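## Task

The rack front holds twelve drive blanks in three rows of four. Press every protruding blank fully home so it stops and latches, but leave alone the bottom-row blank that is rightmost when facing the rack. The rack is free-standing: tipping it more than a little is a failure, and it must finish in its original spot. A blank that stays in only because the robot is holding it does not count.

## Robot and tools

Robot: two 6-joint arms, left_arm and right_arm, each with a parallel gripper. The names are labels only and do not refer to image sides. Shared world frame: origin on the table top midway between the arms, +z up, +x out over the table, left_arm on the +y side. Knocking anything off the table is a failure.

execute_actions takes "actions": a list holding one action, one wait, or nothing. An empty list ([]) just reports the current state. An action is {"rows": [...], "steps": n} with n from 1 to 15 (default 15), each step lasting 1/30 s; rows are applied one per step, and the final row is reused when rows run out. A wait is {"steps": n} with n up to 300, counted from the previous result; it commands nothing. Optional "pictures": false drops the camera images. A refused call moves nothing.

Each row is one flat list of 18 numbers, all in [-1, 1], always covering both arms: left_arm first (6 joint numbers, then gripper position, force_limit, speed), then right_arm in the same 9-number layout. The joint order is waist, shoulder, elbow, forearm roll, wrist pitch, wrist roll. Joint numbers are offsets, not poses: they are added to the joint angles printed in the latest result that lists them (before any such result in a scene, and for later calls within one reply, they count from where the arm is when the action begins), never from the previous row. Scale: 1.0 equals 1.983 rad for waist and shoulder, 2.38 rad for elbow, 2.975 rad for forearm roll, wrist pitch and wrist roll. So all zeros pulls the arm back to those reference angles; it is not a hold-still. Joint ranges in rad: waist -3.491 to 3.491, shoulder -3.140 to 3.140, elbow -1.187 to 4.328, forearm roll -3.316 to 3.316, wrist pitch -3.140 to 3.140, wrist roll -3.927 to 3.927. Asking more than 0.010 rad beyond a range end gets the call refused; true ends may sit 0.010 rad either way, and a target past the real end is clipped there, reported as "joint sent to its limit" (possibly for an earlier action). No such line does not prove room remains.

Gripper numbers are absolute settings. position: +1 fully open (140 mm), pads touch near -0.8, -1 closes until blocked. force_limit: about 14 N at -1, 60 N at 0, 107 N at +1 (for parts up to 40 mm wide). speed: gap changes about 30 mm/s at -1, 140 at 0, 250 at +1. To keep a gripper unchanged, repeat its previous three numbers; a 0 is a real command. For pushing blanks a closed gripper works as a pusher; remember closing fingers extend about 24 mm farther from the arm, and fingertips sit about 33 mm past the reported point when closed, 9 mm when fully open.

Motion limits: joint targets move at most 2.62 rad/s (waist, shoulder), 3.14 (elbow), 3.93 (wrist joints), taking 0.5 s to reach full speed; joints of one arm are slowed together. Each target stays within a lead of the measured angle: 0.805 rad (waist, shoulder), 0.966 (elbow), 1.21 (wrist joints). If targets would put the gripper more than 70 mm from where it is, all are scaled back. Between calls the arms keep heading to the last row sent until they are nearly still or a step is HELD; to press farther you must send a new action.

Result lines: per-arm end_effector_position (m) and end_effector_quat_wxyz in the world frame (less accurate at long reach); Joint positions (rad) and Joint velocities (rad/s), one block per arm in column order; gripper object_status (0 moving, 1 blocked while opening, 2 blocked while closing i.e. holding, 3 reached target or pads met) and position_measured in counts (3 open, 230 pads meeting, not linear). "joint command not followed" means a clearance check changed some joint targets. HELD marks steps where the row was partly or fully not sent. Stopped fingers stay put until the position number changes by 0.01 or more; to raise grip force while holding, change position, e.g. -1 to -0.98.

Faults: if contact torque on a joint reaches its load limit (waist, shoulder, elbow 139 N m; forearm roll, wrist pitch, wrist roll 34.8 N m), or an external force on the arm, tool or load hits 150 N, that arm halts for 10 s, drops the rest of the call and yields to the contact. MOTOR HOT warns of heating from sustained load; OVER-TEMPERATURE FAULT means the arm is braked until cool. Avoid arm-to-arm contact, hard shoves, slams and drops; push blanks gently and steadily, watching that the rack does not slide or tip.

zoom_image: {"camera": name, "region": [x0, y0, x1, y1]} in pixels of that camera's latest full image, origin top-left, at most 504 by 504. Cameras, all 504x504: cam_head_left, cam_head_right, cam_high, cam_low, cam_left_wrist, cam_right_wrist. Calibration (intrinsics, distortion, world-to-camera transforms) is supplied; fixed cameras may be off by up to about 2.3 degrees and 9 mm per scene, and wrist camera poses derive from joint readings.

finished_scene: {"scene": n} ends scene n irreversibly, grades it and starts the next task, which appears in its result. Answering without a tool call ends everything. The goal must hold on its own when a scene is ended.

Each tool is called by a JSON object that holds its "name" and its "arguments", one argument or row to a line.

## Session

{"name": "execute_actions", "arguments": {
  "actions": []
}}

Scene clock: 0.00 s of 4500.00 s.
left_arm: end_effector_position=(+0.0313, +0.2943, +0.3590) position_measured=3 object_status=3 end_effector_quat_wxyz=(-0.022, +0.947, +0.317, +0.037) | right_arm: end_effector_position=(+0.3697, -0.7060, +0.2226) position_measured=3 object_status=3 end_effector_quat_wxyz=(+0.013, +0.980, -0.193, +0.050)
Joint positions: left_arm=[-0.891 -0.647 -0.129 -0.097 -2.106  3.108] | right_arm=[-0.34   0.094  0.058 -0.004 -1.432  1.666]
Joint velocities: left_arm=[-0.001 -0.001  0.    -0.001  0.001  0.   ] | right_arm=[-0.001 -0.    -0.     0.    -0.    -0.   ]

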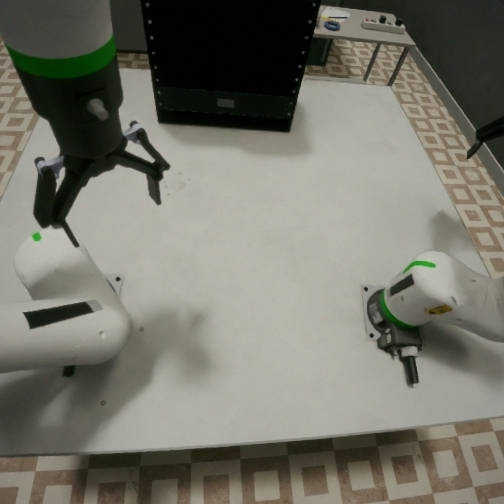

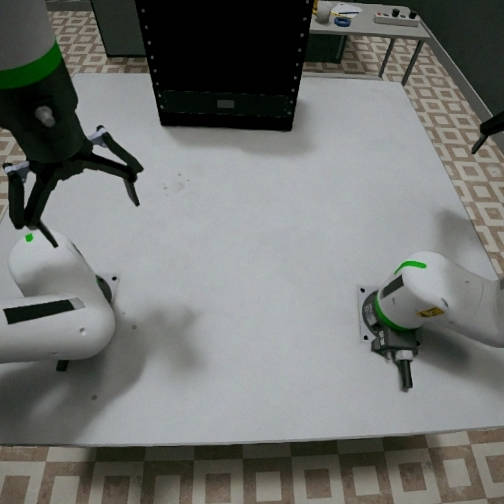

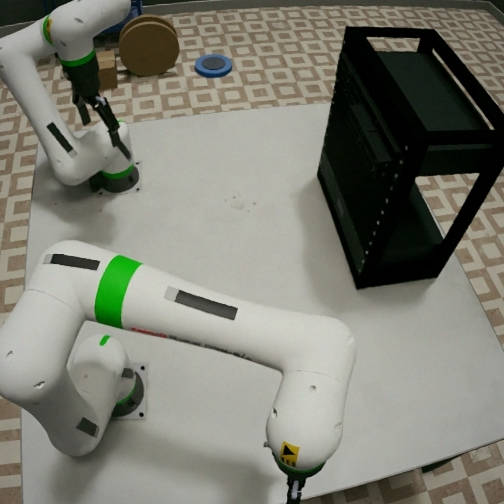

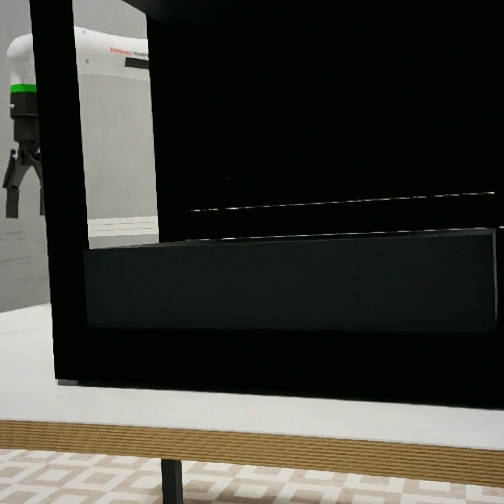

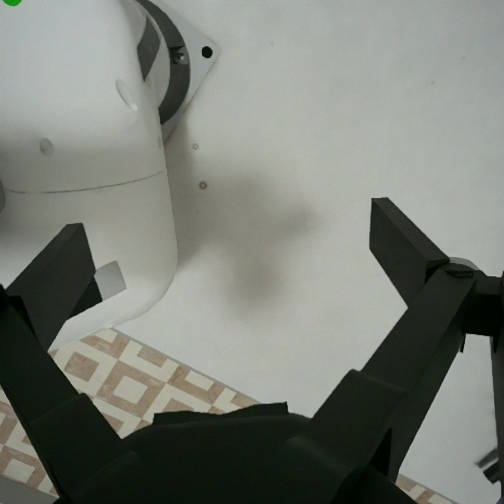

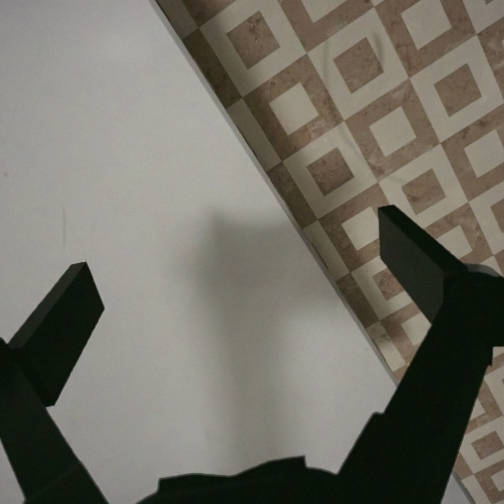

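{"name": "zoom_image", "arguments": {
  "camera": "cam_high",
  "region": [300,20,504,300]
}}

Region (300, 20, 504, 300) of cam_high's 504x504 image, scaled by 1.800, with more detail than that image has; it fills the left 367 columns of this view, and the rest is white.

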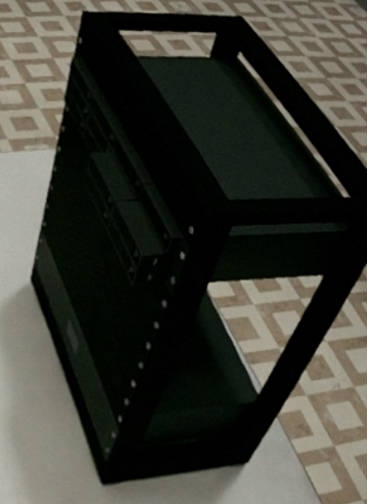

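{"name": "execute_actions", "arguments": {
  "actions": [
    {"rows":[[0.449,0.024,-0.24,0.033,0.74,-0.517,-1,0,0,0.45,-0.35,-0.32,0,0.515,-0.032,-1,0,0]]}
  ],
  "pictures": false
}}

{"name": "execute_actions", "arguments": {
  "actions": [
    {"steps":60}
  ]
}}

Scene clock: 18.63 s of 4500.00 s.
left_arm: end_effector_position=(+0.1676, +0.2183, +0.2963) position_measured=104 object_status=0 end_effector_quat_wxyz=(+0.066, +0.968, +0.221, +0.096) | right_arm: end_effector_position=(+0.4967, -0.5991, +0.2560) position_measured=104 object_status=0 end_effector_quat_wxyz=(+0.033, +0.965, -0.071, +0.251)
Joint positions: left_arm=[-0.613 -0.632 -0.312 -0.065 -1.667  2.669] | right_arm=[-0.066 -0.125 -0.182 -0.004 -1.002  1.636]
Joint velocities: left_arm=[ 0.621  0.033 -0.392  0.067  1.136 -1.11 ] | right_arm=[ 0.61  -0.469 -0.515 -0.001  1.084 -0.064]
Steps of this call (steps 1 to 90: nothing new was sent; then 15.13 s passed at rest; steps 91 to 105: all 15 steps of this action). Readings (joint positions | what the end effector reports):
91: left_arm=[-0.891 -0.647 -0.129 -0.097 -2.106 3.108] | right_arm=[-0.339 0.094 0.058 -0.004 -1.432 1.666] | left_arm position_measured=3 object_status=0 | right_arm position_measured=3 object_status=0
92: left_arm=[-0.888 -0.647 -0.130 -0.096 -2.103 3.105] | right_arm=[-0.337 0.092 0.056 -0.004 -1.429 1.666] | left_arm position_measured=5 object_status=0 | right_arm position_measured=5 object_status=0
94: left_arm=[-0.868 -0.646 -0.145 -0.094 -2.072 3.073] | right_arm=[-0.316 0.074 0.036 -0.004 -1.398 1.664] | left_arm position_measured=20 object_status=0 | right_arm position_measured=20 object_status=0
98: left_arm=[-0.773 -0.640 -0.210 -0.083 -1.930 2.932] | right_arm=[-0.222 -0.005 -0.051 -0.004 -1.256 1.653] | left_arm position_measured=51 object_status=0 | right_arm position_measured=51 object_status=0
105: the state above

Scene clock: 20.63 s of 4500.00 s.
left_arm: end_effector_position=(+0.5837, +0.2974, +0.4787) position_measured=233 object_status=3 end_effector_quat_wxyz=(+0.018, +0.709, -0.017, +0.705) | right_arm: end_effector_position=(+0.5417, -0.2572, +0.4771) position_measured=233 object_status=3 end_effector_quat_wxyz=(-0.144, +0.694, +0.142, +0.691)
Joint positions: left_arm=[-0.    -0.6   -0.7    0.002  0.095  1.57 ] | right_arm=[ 0.553 -0.6   -0.704 -0.004  0.1    1.571]
Joint velocities: left_arm=[-0.     0.     0.002  0.     0.001 -0.   ] | right_arm=[ 0.001 -0.     0.     0.     0.001 -0.   ]
Steps of this call (steps 1 to 60: the robot went on to your last target). Readings (joint positions | what the end effector reports):
1: left_arm=[-0.592 -0.631 -0.325 -0.063 -1.628 2.632] | right_arm=[-0.046 -0.140 -0.199 -0.004 -0.965 1.634] | left_arm position_measured=111 object_status=0 | right_arm position_measured=111 object_status=0
2: left_arm=[-0.572 -0.630 -0.338 -0.061 -1.589 2.596] | right_arm=[-0.025 -0.156 -0.216 -0.004 -0.928 1.632] | left_arm position_measured=119 object_status=0 | right_arm position_measured=119 object_status=0
4: left_arm=[-0.533 -0.628 -0.362 -0.057 -1.510 2.526] | right_arm=[0.016 -0.188 -0.251 -0.004 -0.855 1.627] | left_arm position_measured=134 object_status=0 | right_arm position_measured=134 object_status=0
8: left_arm=[-0.462 -0.624 -0.407 -0.049 -1.348 2.398] | right_arm=[0.097 -0.250 -0.319 -0.004 -0.711 1.619] | left_arm position_measured=164 object_status=0 | right_arm position_measured=164 object_status=0
60: the state above
All arms were judged still, so your last target was given up. Only a new action makes them travel on or press farther. Fingers that are still opening or closing keep moving.
camera_calibration (this result's frames):
cam_left_wrist: T_world_to_cam=[[-0.0812817, -0.993307, -0.0820585, 0.368792], [-0.437596, 0.109537, -0.892475, 0.648753], [0.89549, -0.0366334, -0.443571, -0.0986217], [0, 0, 0, 1]] pos_world=[0.402183, 0.291649, 0.565513]
cam_right_wrist: T_world_to_cam=[[0.342057, -0.920954, -0.186655, -0.335836], [-0.47901, -0.0000009101, -0.87781, 0.68037], [0.808422, 0.389671, -0.441146, 0.0615243], [0, 0, 0, 1]] pos_world=[0.391041, -0.333263, 0.561691]

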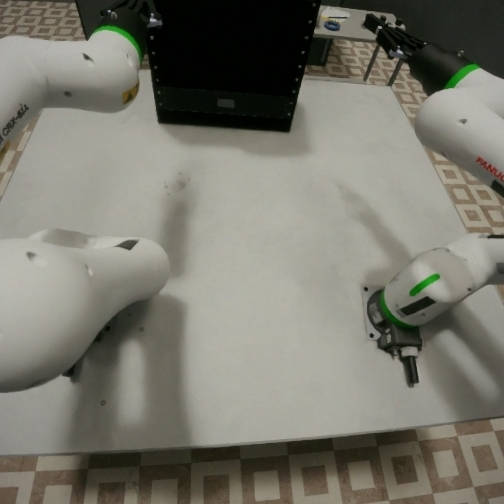

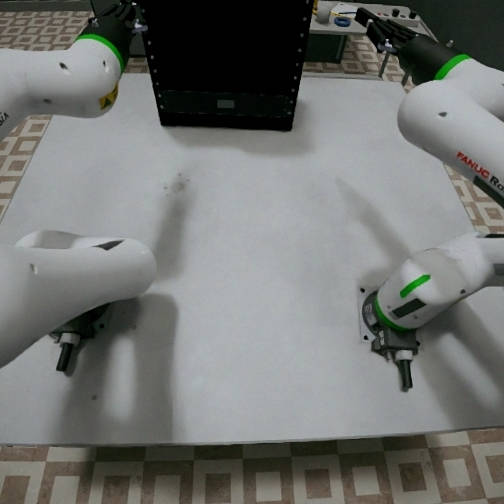

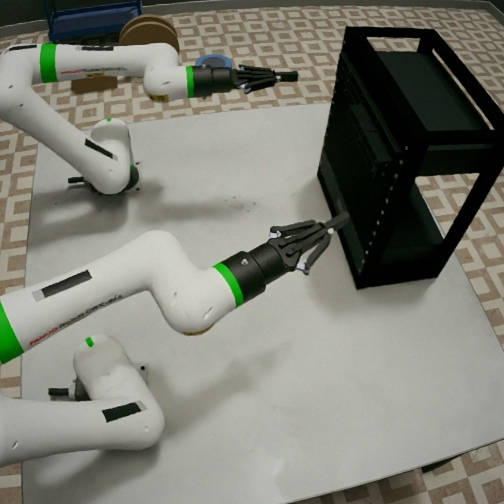

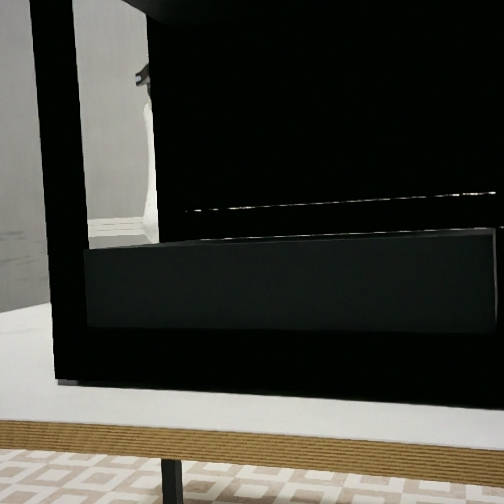

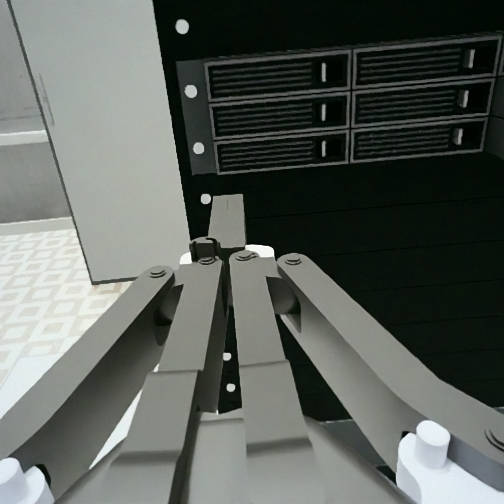

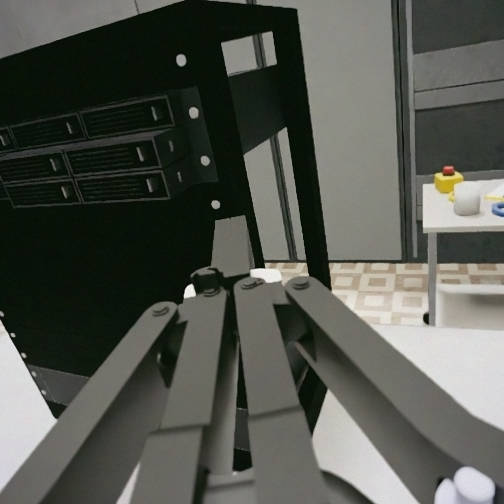

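{"name": "execute_actions", "arguments": {
  "actions": [
    {"rows":[[-0.06,0,0,0,0,0,-1,0,0,-0.104,0.1876,0.122,-1,-0.096,-1,-1,0,0]]}
  ],
  "pictures": false
}}

{"name": "execute_actions", "arguments": {
  "actions": [
    {"steps":45}
  ]
}}

Scene clock: 40.43 s of 4500.00 s.
left_arm: end_effector_position=(+0.5612, +0.2338, +0.4786) position_measured=233 object_status=3 end_effector_quat_wxyz=(+0.060, +0.706, -0.059, +0.703) | right_arm: end_effector_position=(+0.5781, -0.2654, +0.3617) position_measured=233 object_status=3 end_effector_quat_wxyz=(-0.470, +0.676, -0.352, +0.445)
Joint positions: left_arm=[-0.119 -0.6   -0.7    0.002  0.095  1.57 ] | right_arm=[ 0.461 -0.434 -0.574 -0.646 -0.028  0.928]
Joint velocities: left_arm=[-0.    -0.     0.    -0.001 -0.001 -0.   ] | right_arm=[-0.224  0.405  0.316 -2.047 -0.31  -2.053]
Steps of this call (steps 1 to 90: nothing new was sent; then 16.30 s passed at rest; steps 91 to 105: all 15 steps of this action). Readings (joint positions | what the end effector reports):
91: left_arm=[-0.000 -0.600 -0.700 0.002 0.095 1.570] | right_arm=[0.553 -0.600 -0.704 -0.004 0.100 1.571] | left_arm position_measured=233 object_status=3 | right_arm position_measured=233 object_status=3
92: left_arm=[-0.002 -0.600 -0.700 0.002 0.095 1.570] | right_arm=[0.553 -0.600 -0.704 -0.006 0.099 1.567] | left_arm position_measured=233 object_status=3 | right_arm position_measured=233 object_status=3
94: left_arm=[-0.023 -0.600 -0.700 0.002 0.095 1.570] | right_arm=[0.547 -0.590 -0.696 -0.038 0.092 1.536] | left_arm position_measured=233 object_status=3 | right_arm position_measured=233 object_status=3
98: left_arm=[-0.103 -0.600 -0.700 0.002 0.095 1.570] | right_arm=[0.519 -0.539 -0.656 -0.204 0.053 1.370] | left_arm position_measured=233 object_status=3 | right_arm position_measured=233 object_status=3
105: the state above

Scene clock: 41.93 s of 4500.00 s.
left_arm: end_effector_position=(+0.5612, +0.2337, +0.4787) position_measured=233 object_status=3 end_effector_quat_wxyz=(+0.060, +0.706, -0.059, +0.703) | right_arm: end_effector_position=(+0.6235, -0.0840, +0.4838) position_measured=233 object_status=3 end_effector_quat_wxyz=(+0.033, +0.680, +0.195, +0.706)
Joint positions: left_arm=[-0.119 -0.6   -0.7    0.002  0.095  1.57 ] | right_arm=[ 0.347 -0.228 -0.414 -2.979 -0.186 -1.404]
Joint velocities: left_arm=[ 0.     0.    -0.001 -0.002  0.001  0.   ] | right_arm=[-0.001 -0.     0.     0.002 -0.    -0.   ]
Steps of this call (steps 1 to 45: the robot went on to your last target). Readings (joint positions | what the end effector reports):
1: left_arm=[-0.119 -0.600 -0.700 0.002 0.095 1.570] | right_arm=[0.453 -0.421 -0.564 -0.717 -0.038 0.857] | left_arm position_measured=233 object_status=3 | right_arm position_measured=233 object_status=3
2: left_arm=[-0.119 -0.600 -0.700 0.002 0.095 1.570] | right_arm=[0.446 -0.408 -0.554 -0.789 -0.048 0.784] | left_arm position_measured=233 object_status=3 | right_arm position_measured=233 object_status=3
4: left_arm=[-0.119 -0.600 -0.700 0.002 0.095 1.570] | right_arm=[0.433 -0.384 -0.535 -0.938 -0.067 0.636] | left_arm position_measured=233 object_status=3 | right_arm position_measured=233 object_status=3
8: left_arm=[-0.119 -0.600 -0.700 0.002 0.095 1.570] | right_arm=[0.411 -0.344 -0.504 -1.241 -0.097 0.333] | left_arm position_measured=233 object_status=3 | right_arm position_measured=233 object_status=3
45: the state above
camera_calibration (this result's frames):
cam_left_wrist: T_world_to_cam=[[-0.198628, -0.976635, -0.0820447, 0.365647], [-0.421503, 0.1607, -0.892475, 0.624881], [0.884806, -0.142689, -0.443574, -0.0499987], [0, 0, 0, 1]] pos_world=[0.380256, 0.249551, 0.565511]
cam_right_wrist: T_world_to_cam=[[0.178279, -0.973722, 0.14171, -0.264287], [-0.401906, -0.203515, -0.892779, 0.66747], [0.898158, 0.102209, -0.427627, -0.155704], [0, 0, 0, 1]] pos_world=[0.455223, -0.105588, 0.566772]

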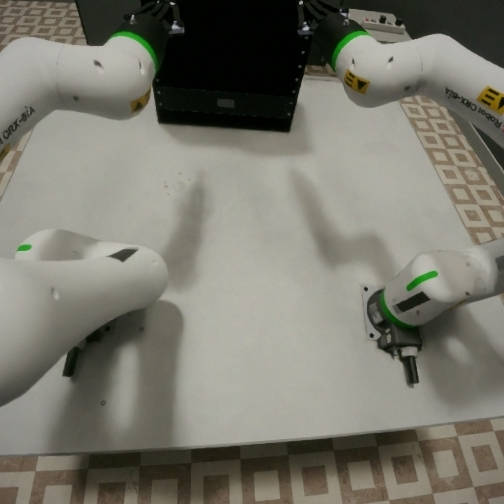

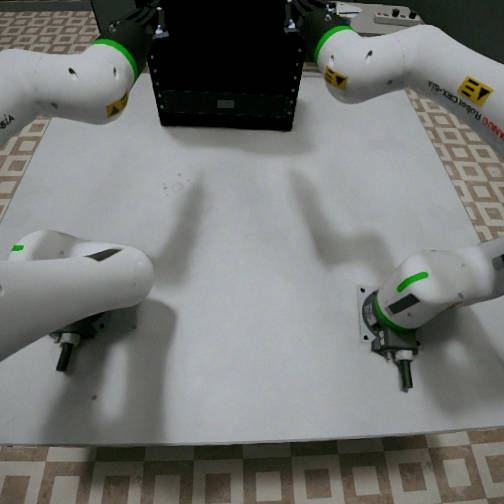

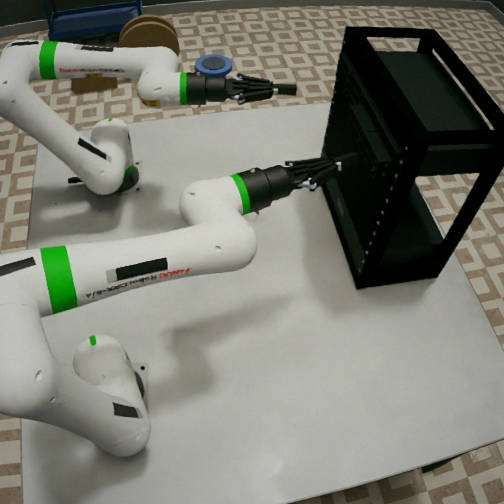

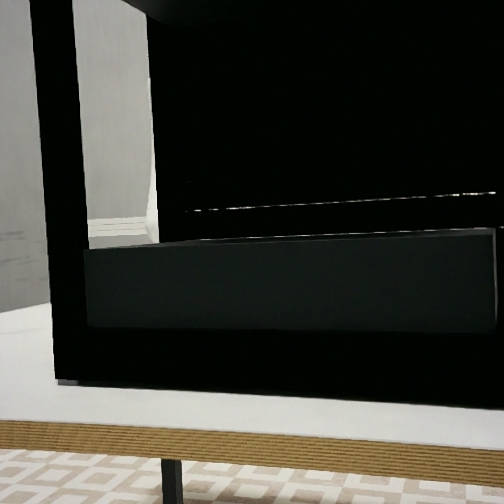

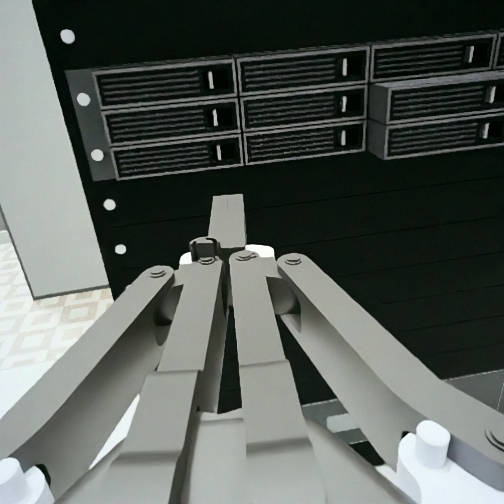

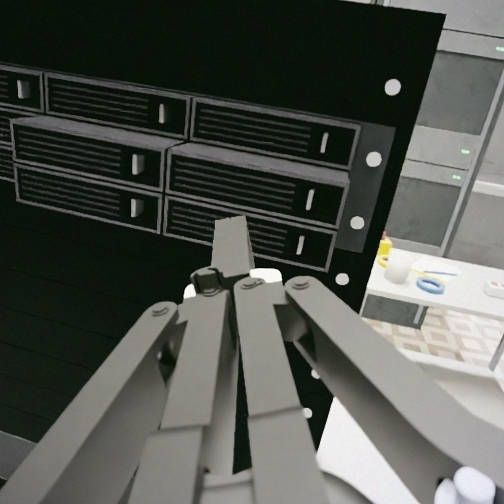

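{"name": "execute_actions", "arguments": {
  "actions": [
    {"rows":[[0,0,0,0,0,0,-1,0,0,0,0.02,0.011,-0.0547,-0.0045,0.472,-1,0,0]]}
  ],
  "pictures": false
}}

{"name": "execute_actions", "arguments": {
  "actions": [
    {"steps":20}
  ]
}}

Scene clock: 49.23 s of 4500.00 s.
left_arm: end_effector_position=(+0.5612, +0.2337, +0.4787) position_measured=233 object_status=3 end_effector_quat_wxyz=(+0.060, +0.706, -0.059, +0.703) | right_arm: end_effector_position=(+0.6360, -0.0866, +0.4961) position_measured=233 object_status=3 end_effector_quat_wxyz=(+0.285, +0.572, +0.416, +0.647)
Joint positions: left_arm=[-0.119 -0.6   -0.7    0.002  0.095  1.57 ] | right_arm=[ 0.347 -0.203 -0.397 -3.08  -0.194 -0.587]
Joint velocities: left_arm=[ 0.     0.     0.002  0.    -0.     0.   ] | right_arm=[-0.     0.076  0.05  -0.311 -0.026  2.976]
Steps of this call (steps 1 to 15: the robot went on to your last target; steps 16 to 90: nothing new was sent; then 3.80 s passed at rest; steps 91 to 105: all 15 steps of this action). Readings (joint positions | what the end effector reports):
91: left_arm=[-0.119 -0.600 -0.700 0.002 0.095 1.570] | right_arm=[0.347 -0.228 -0.414 -2.979 -0.186 -1.404] | left_arm position_measured=233 object_status=3 | right_arm position_measured=233 object_status=3
92: left_arm=[-0.119 -0.600 -0.700 0.002 0.095 1.570] | right_arm=[0.347 -0.228 -0.413 -2.979 -0.186 -1.402] | left_arm position_measured=233 object_status=3 | right_arm position_measured=233 object_status=3
94: left_arm=[-0.119 -0.600 -0.700 0.002 0.095 1.570] | right_arm=[0.347 -0.227 -0.413 -2.983 -0.186 -1.370] | left_arm position_measured=233 object_status=3 | right_arm position_measured=233 object_status=3
98: left_arm=[-0.119 -0.600 -0.700 0.002 0.095 1.570] | right_arm=[0.347 -0.222 -0.409 -3.005 -0.188 -1.203] | left_arm position_measured=233 object_status=3 | right_arm position_measured=233 object_status=3
105: the state above

Scene clock: 49.90 s of 4500.00 s.
left_arm: end_effector_position=(+0.5612, +0.2337, +0.4787) position_measured=233 object_status=3 end_effector_quat_wxyz=(+0.060, +0.706, -0.059, +0.703) | right_arm: end_effector_position=(+0.6437, -0.0890, +0.5030) position_measured=233 object_status=3 end_effector_quat_wxyz=(+0.447, +0.447, +0.548, +0.548)
Joint positions: left_arm=[-0.119 -0.6   -0.7    0.002  0.095  1.57 ] | right_arm=[ 0.347 -0.189 -0.387 -3.141 -0.199 -0.   ]
Joint velocities: left_arm=[-0.001 -0.    -0.002 -0.     0.001  0.   ] | right_arm=[ 0.     0.     0.     0.001 -0.001 -0.   ]
Steps of this call (steps 1 to 20: the robot went on to your last target). Readings (joint positions | what the end effector reports):
1: left_arm=[-0.119 -0.600 -0.700 0.002 0.095 1.570] | right_arm=[0.347 -0.201 -0.396 -3.090 -0.195 -0.491] | left_arm position_measured=233 object_status=3 | right_arm position_measured=233 object_status=3
2: left_arm=[-0.119 -0.600 -0.700 0.002 0.095 1.570] | right_arm=[0.347 -0.199 -0.394 -3.100 -0.196 -0.403] | left_arm position_measured=233 object_status=3 | right_arm position_measured=233 object_status=3
4: left_arm=[-0.119 -0.600 -0.700 0.002 0.095 1.570] | right_arm=[0.347 -0.195 -0.392 -3.115 -0.197 -0.253] | left_arm position_measured=233 object_status=3 | right_arm position_measured=233 object_status=3
8: left_arm=[-0.119 -0.600 -0.700 0.002 0.095 1.570] | right_arm=[0.347 -0.190 -0.388 -3.136 -0.199 -0.058] | left_arm position_measured=233 object_status=3 | right_arm position_measured=233 object_status=3
20: the state above
camera_calibration (this result's frames):
cam_left_wrist: T_world_to_cam=[[-0.19863, -0.976633, -0.0820585, 0.365653], [-0.421501, 0.160713, -0.892473, 0.624874], [0.884807, -0.142684, -0.443574, -0.0500009], [0, 0, 0, 1]] pos_world=[0.380256, 0.24955, 0.565509]
cam_right_wrist: T_world_to_cam=[[-0.0135951, -0.18959, 0.981769, -0.504685], [-0.250501, -0.949903, -0.186905, 0.17278], [0.968021, -0.248475, -0.0345784, -0.439068], [0, 0, 0, 1]] pos_world=[0.461448, -0.0406563, 0.512596]

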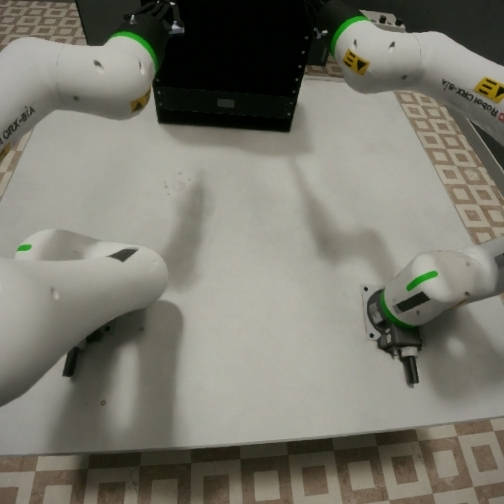

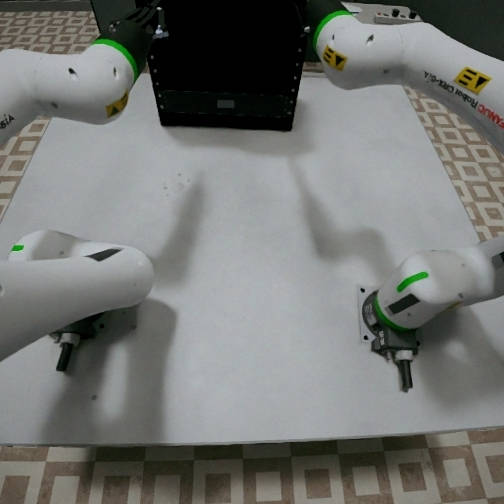

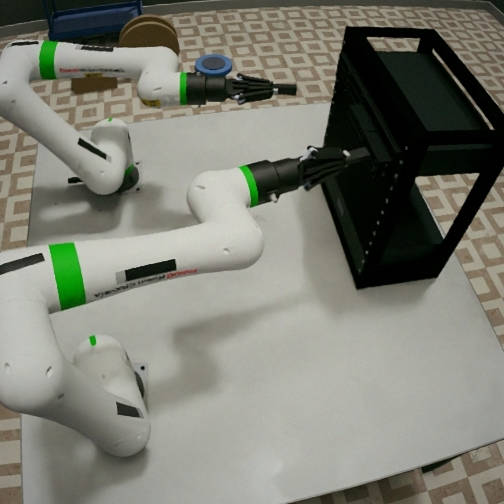

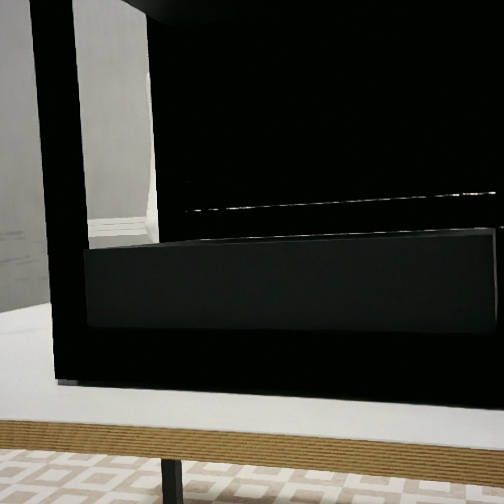

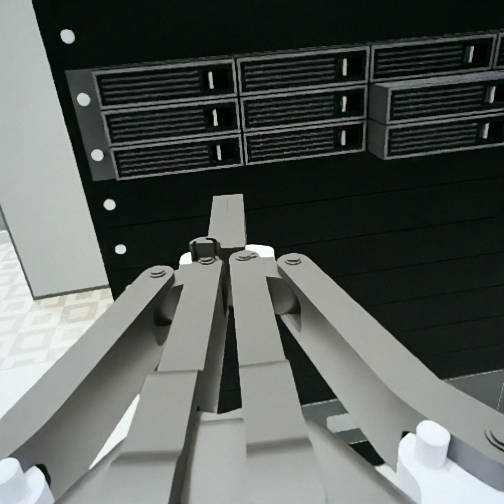

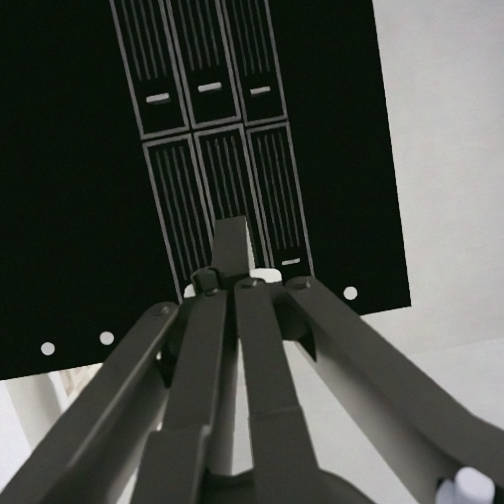

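{"name": "execute_actions", "arguments": {
  "actions": [
    {"rows":[[0,0,0,0,0,0,-1,0,0,0,0.008,0.0085,0,0.0015,0,-1,0,0],[0,0,0,0,0,0,-1,0,0,0,0.008,0.0085,0,0.0015,0,-1,0,0],[0,0,0,0,0,0,-1,0,0,0,0.008,0.0085,0,0.0015,0,-1,0,0],[0,0,0,0,0,0,-1,0,0,0,0.016,0.014,0,0.0005,0,-1,0,0],[0,0,0,0,0,0,-1,0,0,0,0.016,0.014,0,0.0005,0,-1,0,0],[0,0,0,0,0,0,-1,0,0,0,0.024,0.02,0,0,0,-1,0,0],[0,0,0,0,0,0,-1,0,0,0,0.024,0.02,0,0,0,-1,0,0],[0,0,0,0,0,0,-1,0,0,0,0.031,0.025,0,-0.001,0,-1,0,0],[0,0,0,0,0,0,-1,0,0,0,0.031,0.025,0,-0.001,0,-1,0,0],[0,0,0,0,0,0,-1,0,0,-0.002,0.038,0.03,0,-0.0015,0,-1,0,0]]}
  ]
}}

Scene clock: 58.20 s of 4500.00 s.
left_arm: end_effector_position=(+0.5612, +0.2337, +0.4787) position_measured=233 object_status=3 end_effector_quat_wxyz=(+0.060, +0.706, -0.059, +0.703) | right_arm: end_effector_position=(+0.6743, -0.0856, +0.5062) position_measured=233 object_status=3 end_effector_quat_wxyz=(+0.448, +0.448, +0.547, +0.547)
Joint positions: left_arm=[-0.119 -0.6   -0.7    0.002  0.095  1.57 ] | right_arm=[ 0.343 -0.114 -0.316 -3.141 -0.204 -0.   ]
Joint velocities: left_arm=[-0.002  0.001  0.    -0.     0.001  0.   ] | right_arm=[-0.002  0.005  0.004  0.    -0.001  0.   ]
Steps of this call (steps 1 to 15: the robot went on to your last target; steps 16 to 90: nothing new was sent; then 4.80 s passed at rest; steps 91 to 105: all 15 steps of this action). Readings (joint positions | what the end effector reports):
91: left_arm=[-0.119 -0.600 -0.700 0.002 0.095 1.570] | right_arm=[0.347 -0.189 -0.387 -3.141 -0.199 -0.000] | left_arm position_measured=233 object_status=3 | right_arm position_measured=233 object_status=3
92: left_arm=[-0.119 -0.600 -0.700 0.002 0.095 1.570] | right_arm=[0.347 -0.187 -0.385 -3.141 -0.199 -0.000] | left_arm position_measured=233 object_status=3 | right_arm position_measured=233 object_status=3
94: left_arm=[-0.119 -0.600 -0.700 0.002 0.095 1.570] | right_arm=[0.347 -0.175 -0.370 -3.141 -0.196 -0.000] | left_arm position_measured=233 object_status=3 | right_arm position_measured=233 object_status=3
98: left_arm=[-0.119 -0.600 -0.700 0.002 0.095 1.570] | right_arm=[0.347 -0.149 -0.347 -3.141 -0.198 -0.000] | left_arm position_measured=233 object_status=3 | right_arm position_measured=233 object_status=3
105: the state above
camera_calibration (this result's frames):
cam_left_wrist: T_world_to_cam=[[-0.198628, -0.976635, -0.0820446, 0.365647], [-0.421503, 0.1607, -0.892475, 0.624881], [0.884806, -0.142689, -0.443574, -0.0499987], [0, 0, 0, 1]] pos_world=[0.380256, 0.249551, 0.565511]
cam_right_wrist: T_world_to_cam=[[-0.0148073, -0.189662, 0.981738, -0.505915], [-0.254079, -0.948904, -0.187151, 0.186854], [0.96707, -0.25221, -0.0341385, -0.467583], [0, 0, 0, 1]] pos_world=[0.49217, -0.0365751, 0.515683]

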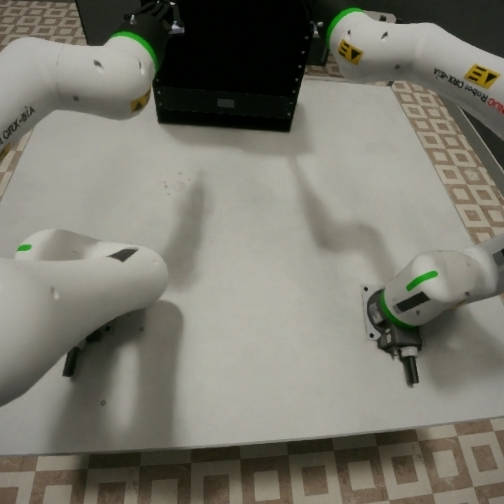

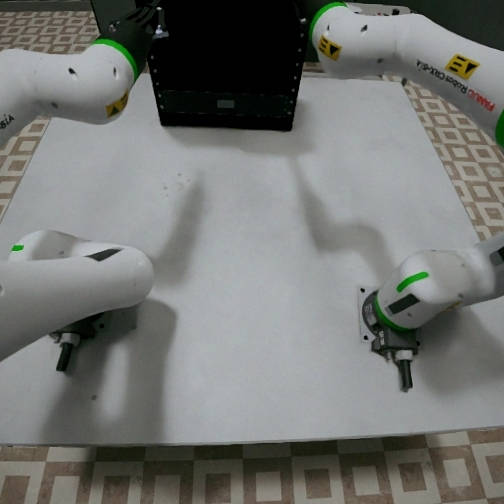

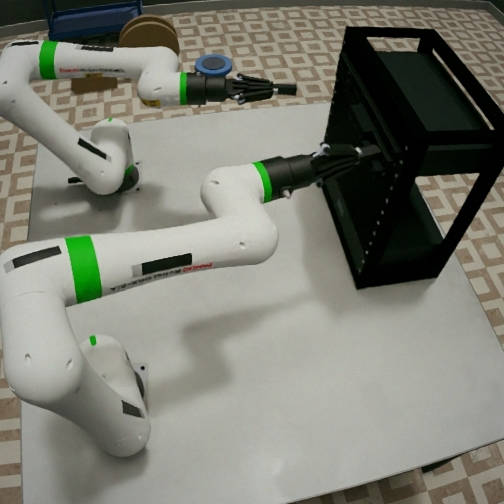

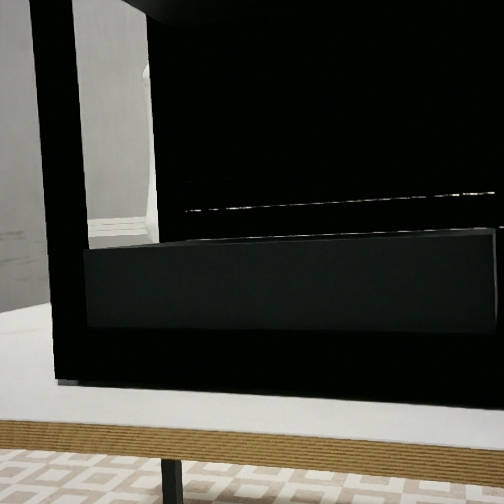

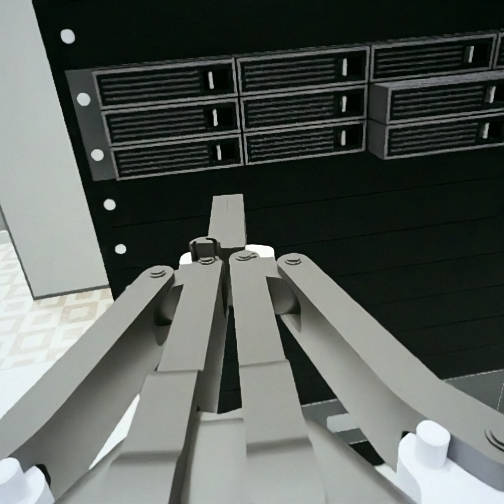

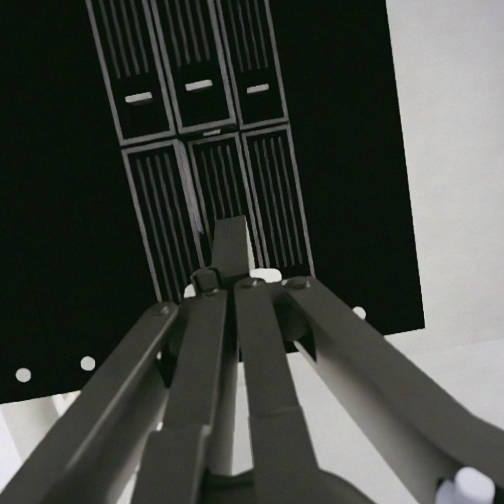

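{"name": "execute_actions", "arguments": {
  "actions": [
    {"rows":[[0,0,0,0,0,0,-1,0,0,-0.0016,0.015,0.0113,0,-0.001,0,-1,0,0]],"steps":10}
  ]
}}

{"name": "zoom_image", "arguments": {
  "camera": "cam_right_wrist",
  "region": [100,60,340,300]
}}

Scene clock: 62.10 s of 4500.00 s.
left_arm: end_effector_position=(+0.5612, +0.2337, +0.4787) position_measured=233 object_status=3 end_effector_quat_wxyz=(+0.060, +0.706, -0.059, +0.703) | right_arm: end_effector_position=(+0.6868, -0.0856, +0.5062) position_measured=233 object_status=3 end_effector_quat_wxyz=(+0.449, +0.449, +0.546, +0.547)
Joint positions: left_arm=[-0.119 -0.6   -0.7    0.002  0.095  1.57 ] | right_arm=[ 0.34  -0.084 -0.289 -3.141 -0.207 -0.   ]
Joint velocities: left_arm=[ 0.001  0.    -0.002  0.001  0.     0.   ] | right_arm=[-0.     0.001  0.001 -0.001  0.001 -0.   ]
Steps of this call (steps 1 to 15: the robot went on to your last target; steps 16 to 90: nothing new was sent; then 0.57 s passed at rest; steps 91 to 100: all 10 steps of this action). Readings (joint positions | what the end effector reports):
91: left_arm=[-0.119 -0.600 -0.700 0.002 0.095 1.570] | right_arm=[0.343 -0.113 -0.316 -3.141 -0.204 -0.000] | left_arm position_measured=233 object_status=3 | right_arm position_measured=233 object_status=3
92: left_arm=[-0.119 -0.600 -0.700 0.002 0.095 1.570] | right_arm=[0.342 -0.111 -0.314 -3.141 -0.204 -0.000] | left_arm position_measured=233 object_status=3 | right_arm position_measured=233 object_status=3
94: left_arm=[-0.119 -0.600 -0.700 0.002 0.095 1.570] | right_arm=[0.341 -0.093 -0.298 -3.141 -0.206 -0.000] | left_arm position_measured=233 object_status=3 | right_arm position_measured=233 object_status=3
98: left_arm=[-0.119 -0.600 -0.700 0.002 0.095 1.570] | right_arm=[0.340 -0.084 -0.289 -3.141 -0.207 -0.000] | left_arm position_measured=233 object_status=3 | right_arm position_measured=233 object_status=3
100: the state above
camera_calibration (this result's frames):
cam_left_wrist: T_world_to_cam=[[-0.198629, -0.976633, -0.0820585, 0.365653], [-0.4215, 0.160713, -0.892473, 0.624874], [0.884807, -0.142684, -0.443574, -0.050001], [0, 0, 0, 1]] pos_world=[0.380256, 0.24955, 0.565509]
cam_right_wrist: T_world_to_cam=[[-0.0155192, -0.189634, 0.981732, -0.50526], [-0.257107, -0.948078, -0.187198, 0.192286], [0.966258, -0.255316, -0.0340429, -0.479411], [0, 0, 0, 1]] pos_world=[0.504832, -0.0359136, 0.515705]

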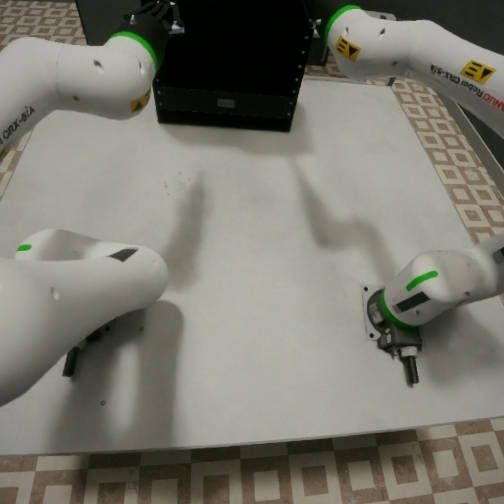

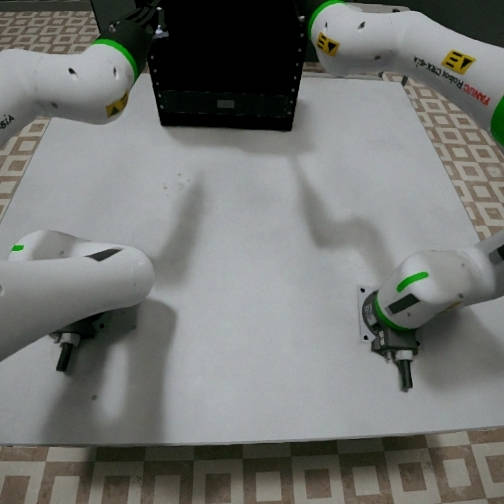

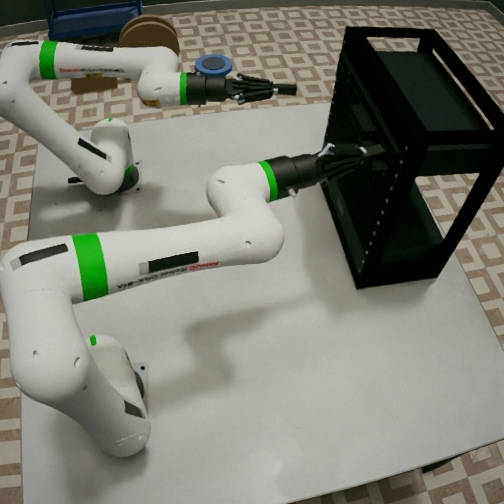

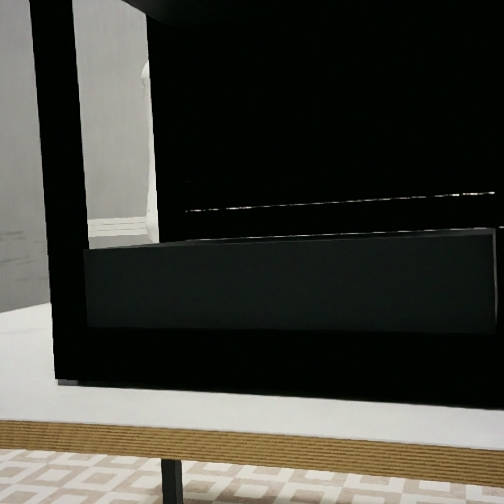

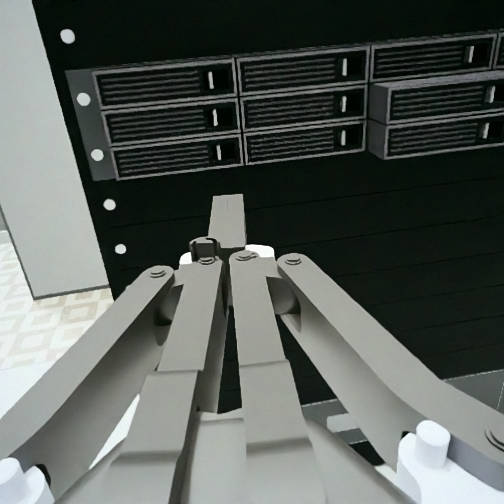

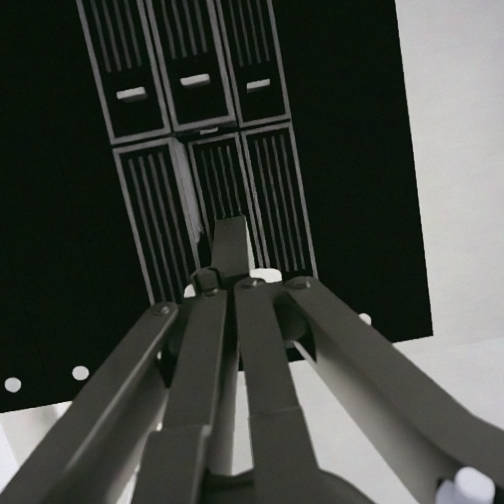

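Region (100, 60, 340, 300) of cam_right_wrist's 504x504 image, scaled by 2.100, with more detail than that image has.

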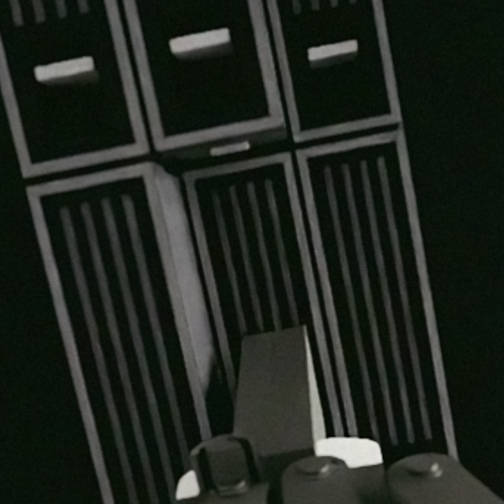

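{"name": "execute_actions", "arguments": {
  "actions": [
    {"rows":[[0,0,0,0,0,0,-1,0,0,-0.0005,0.005,0.0039,0,-0.0002,0,-1,0,0]],"steps":10}
  ]
}}

{"name": "zoom_image", "arguments": {
  "camera": "cam_right_wrist",
  "region": [100,60,340,300]
}}

Scene clock: 65.43 s of 4500.00 s.
left_arm: end_effector_position=(+0.5612, +0.2337, +0.4787) position_measured=233 object_status=3 end_effector_quat_wxyz=(+0.060, +0.706, -0.059, +0.703) | right_arm: end_effector_position=(+0.6909, -0.0855, +0.5064) position_measured=233 object_status=3 end_effector_quat_wxyz=(+0.450, +0.449, +0.546, +0.546)
Joint positions: left_arm=[-0.119 -0.6   -0.7    0.002  0.095  1.57 ] | right_arm=[ 0.339 -0.074 -0.28  -3.141 -0.207 -0.   ]
Joint velocities: left_arm=[-0.    -0.     0.001  0.001 -0.     0.   ] | right_arm=[-0.001  0.002  0.001 -0.001  0.    -0.   ]
Steps of this call (steps 1 to 15: the robot went on to your last target; steps 16 to 90: nothing new was sent; steps 91 to 100: all 10 steps of this action). Readings (joint positions | what the end effector reports):
91: left_arm=[-0.119 -0.600 -0.700 0.002 0.095 1.570] | right_arm=[0.340 -0.084 -0.289 -3.141 -0.207 -0.000] | left_arm position_measured=233 object_status=3 | right_arm position_measured=233 object_status=3
92: left_arm=[-0.119 -0.600 -0.700 0.002 0.095 1.570] | right_arm=[0.340 -0.082 -0.287 -3.141 -0.207 -0.000] | left_arm position_measured=233 object_status=3 | right_arm position_measured=233 object_status=3
94: left_arm=[-0.119 -0.600 -0.700 0.002 0.095 1.570] | right_arm=[0.339 -0.075 -0.281 -3.141 -0.207 -0.000] | left_arm position_measured=233 object_status=3 | right_arm position_measured=233 object_status=3
98: left_arm=[-0.119 -0.600 -0.700 0.002 0.095 1.570] | right_arm=[0.339 -0.074 -0.280 -3.141 -0.207 -0.000] | left_arm position_measured=233 object_status=3 | right_arm position_measured=233 object_status=3
100: the state above
camera_calibration (this result's frames):
cam_left_wrist: T_world_to_cam=[[-0.198628, -0.976635, -0.0820446, 0.365647], [-0.421503, 0.1607, -0.892475, 0.624881], [0.884806, -0.142689, -0.443574, -0.0499987], [0, 0, 0, 1]] pos_world=[0.380256, 0.249551, 0.565512]
cam_right_wrist: T_world_to_cam=[[-0.0158963, -0.189644, 0.981724, -0.505077], [-0.257985, -0.947825, -0.187273, 0.194132], [0.966018, -0.256247, -0.0338583, -0.483405], [0, 0, 0, 1]] pos_world=[0.509032, -0.0356529, 0.515835]

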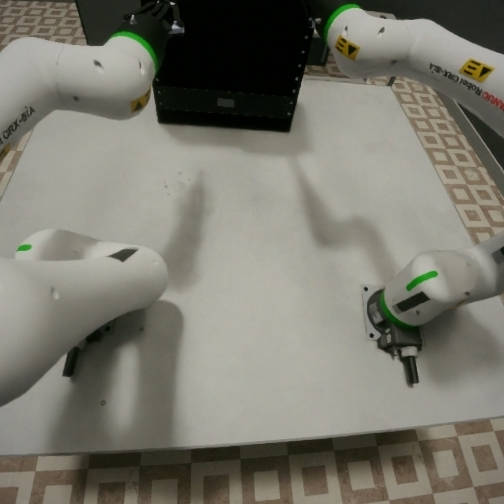

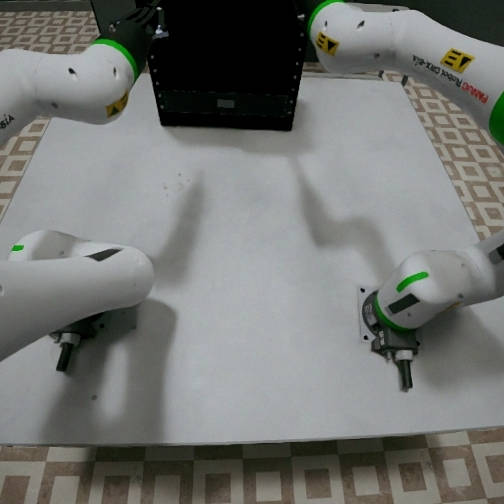

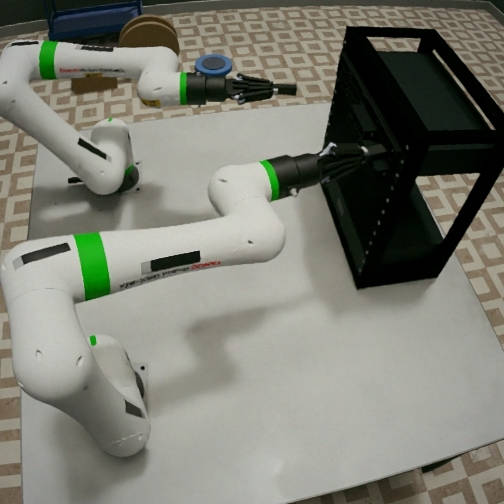

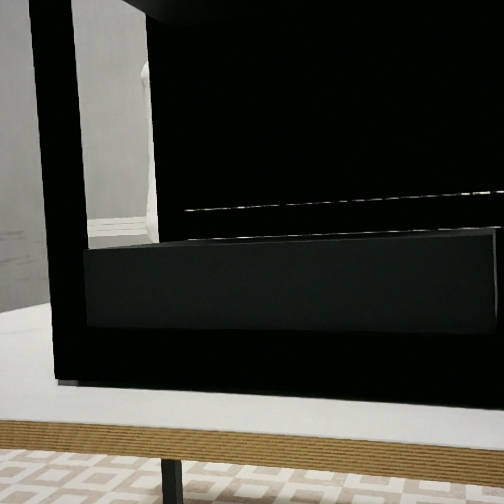

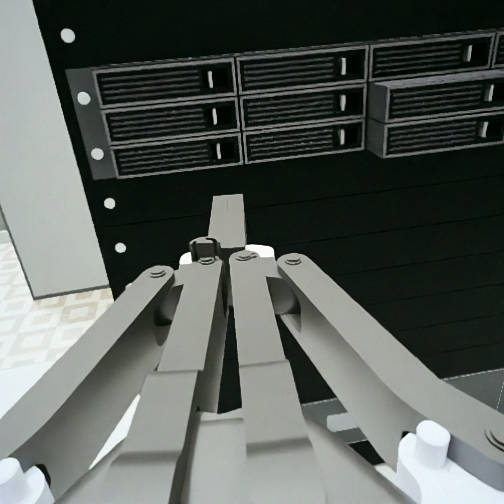

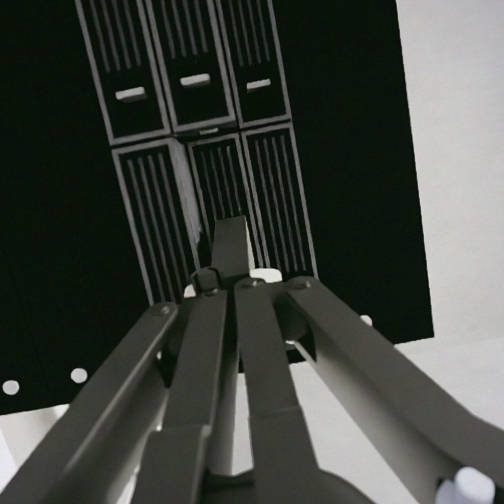

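Region (100, 60, 340, 300) of cam_right_wrist's 504x504 image, scaled by 2.100, with more detail than that image has.

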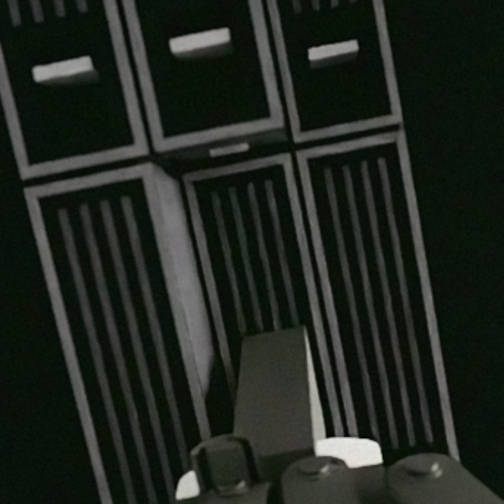

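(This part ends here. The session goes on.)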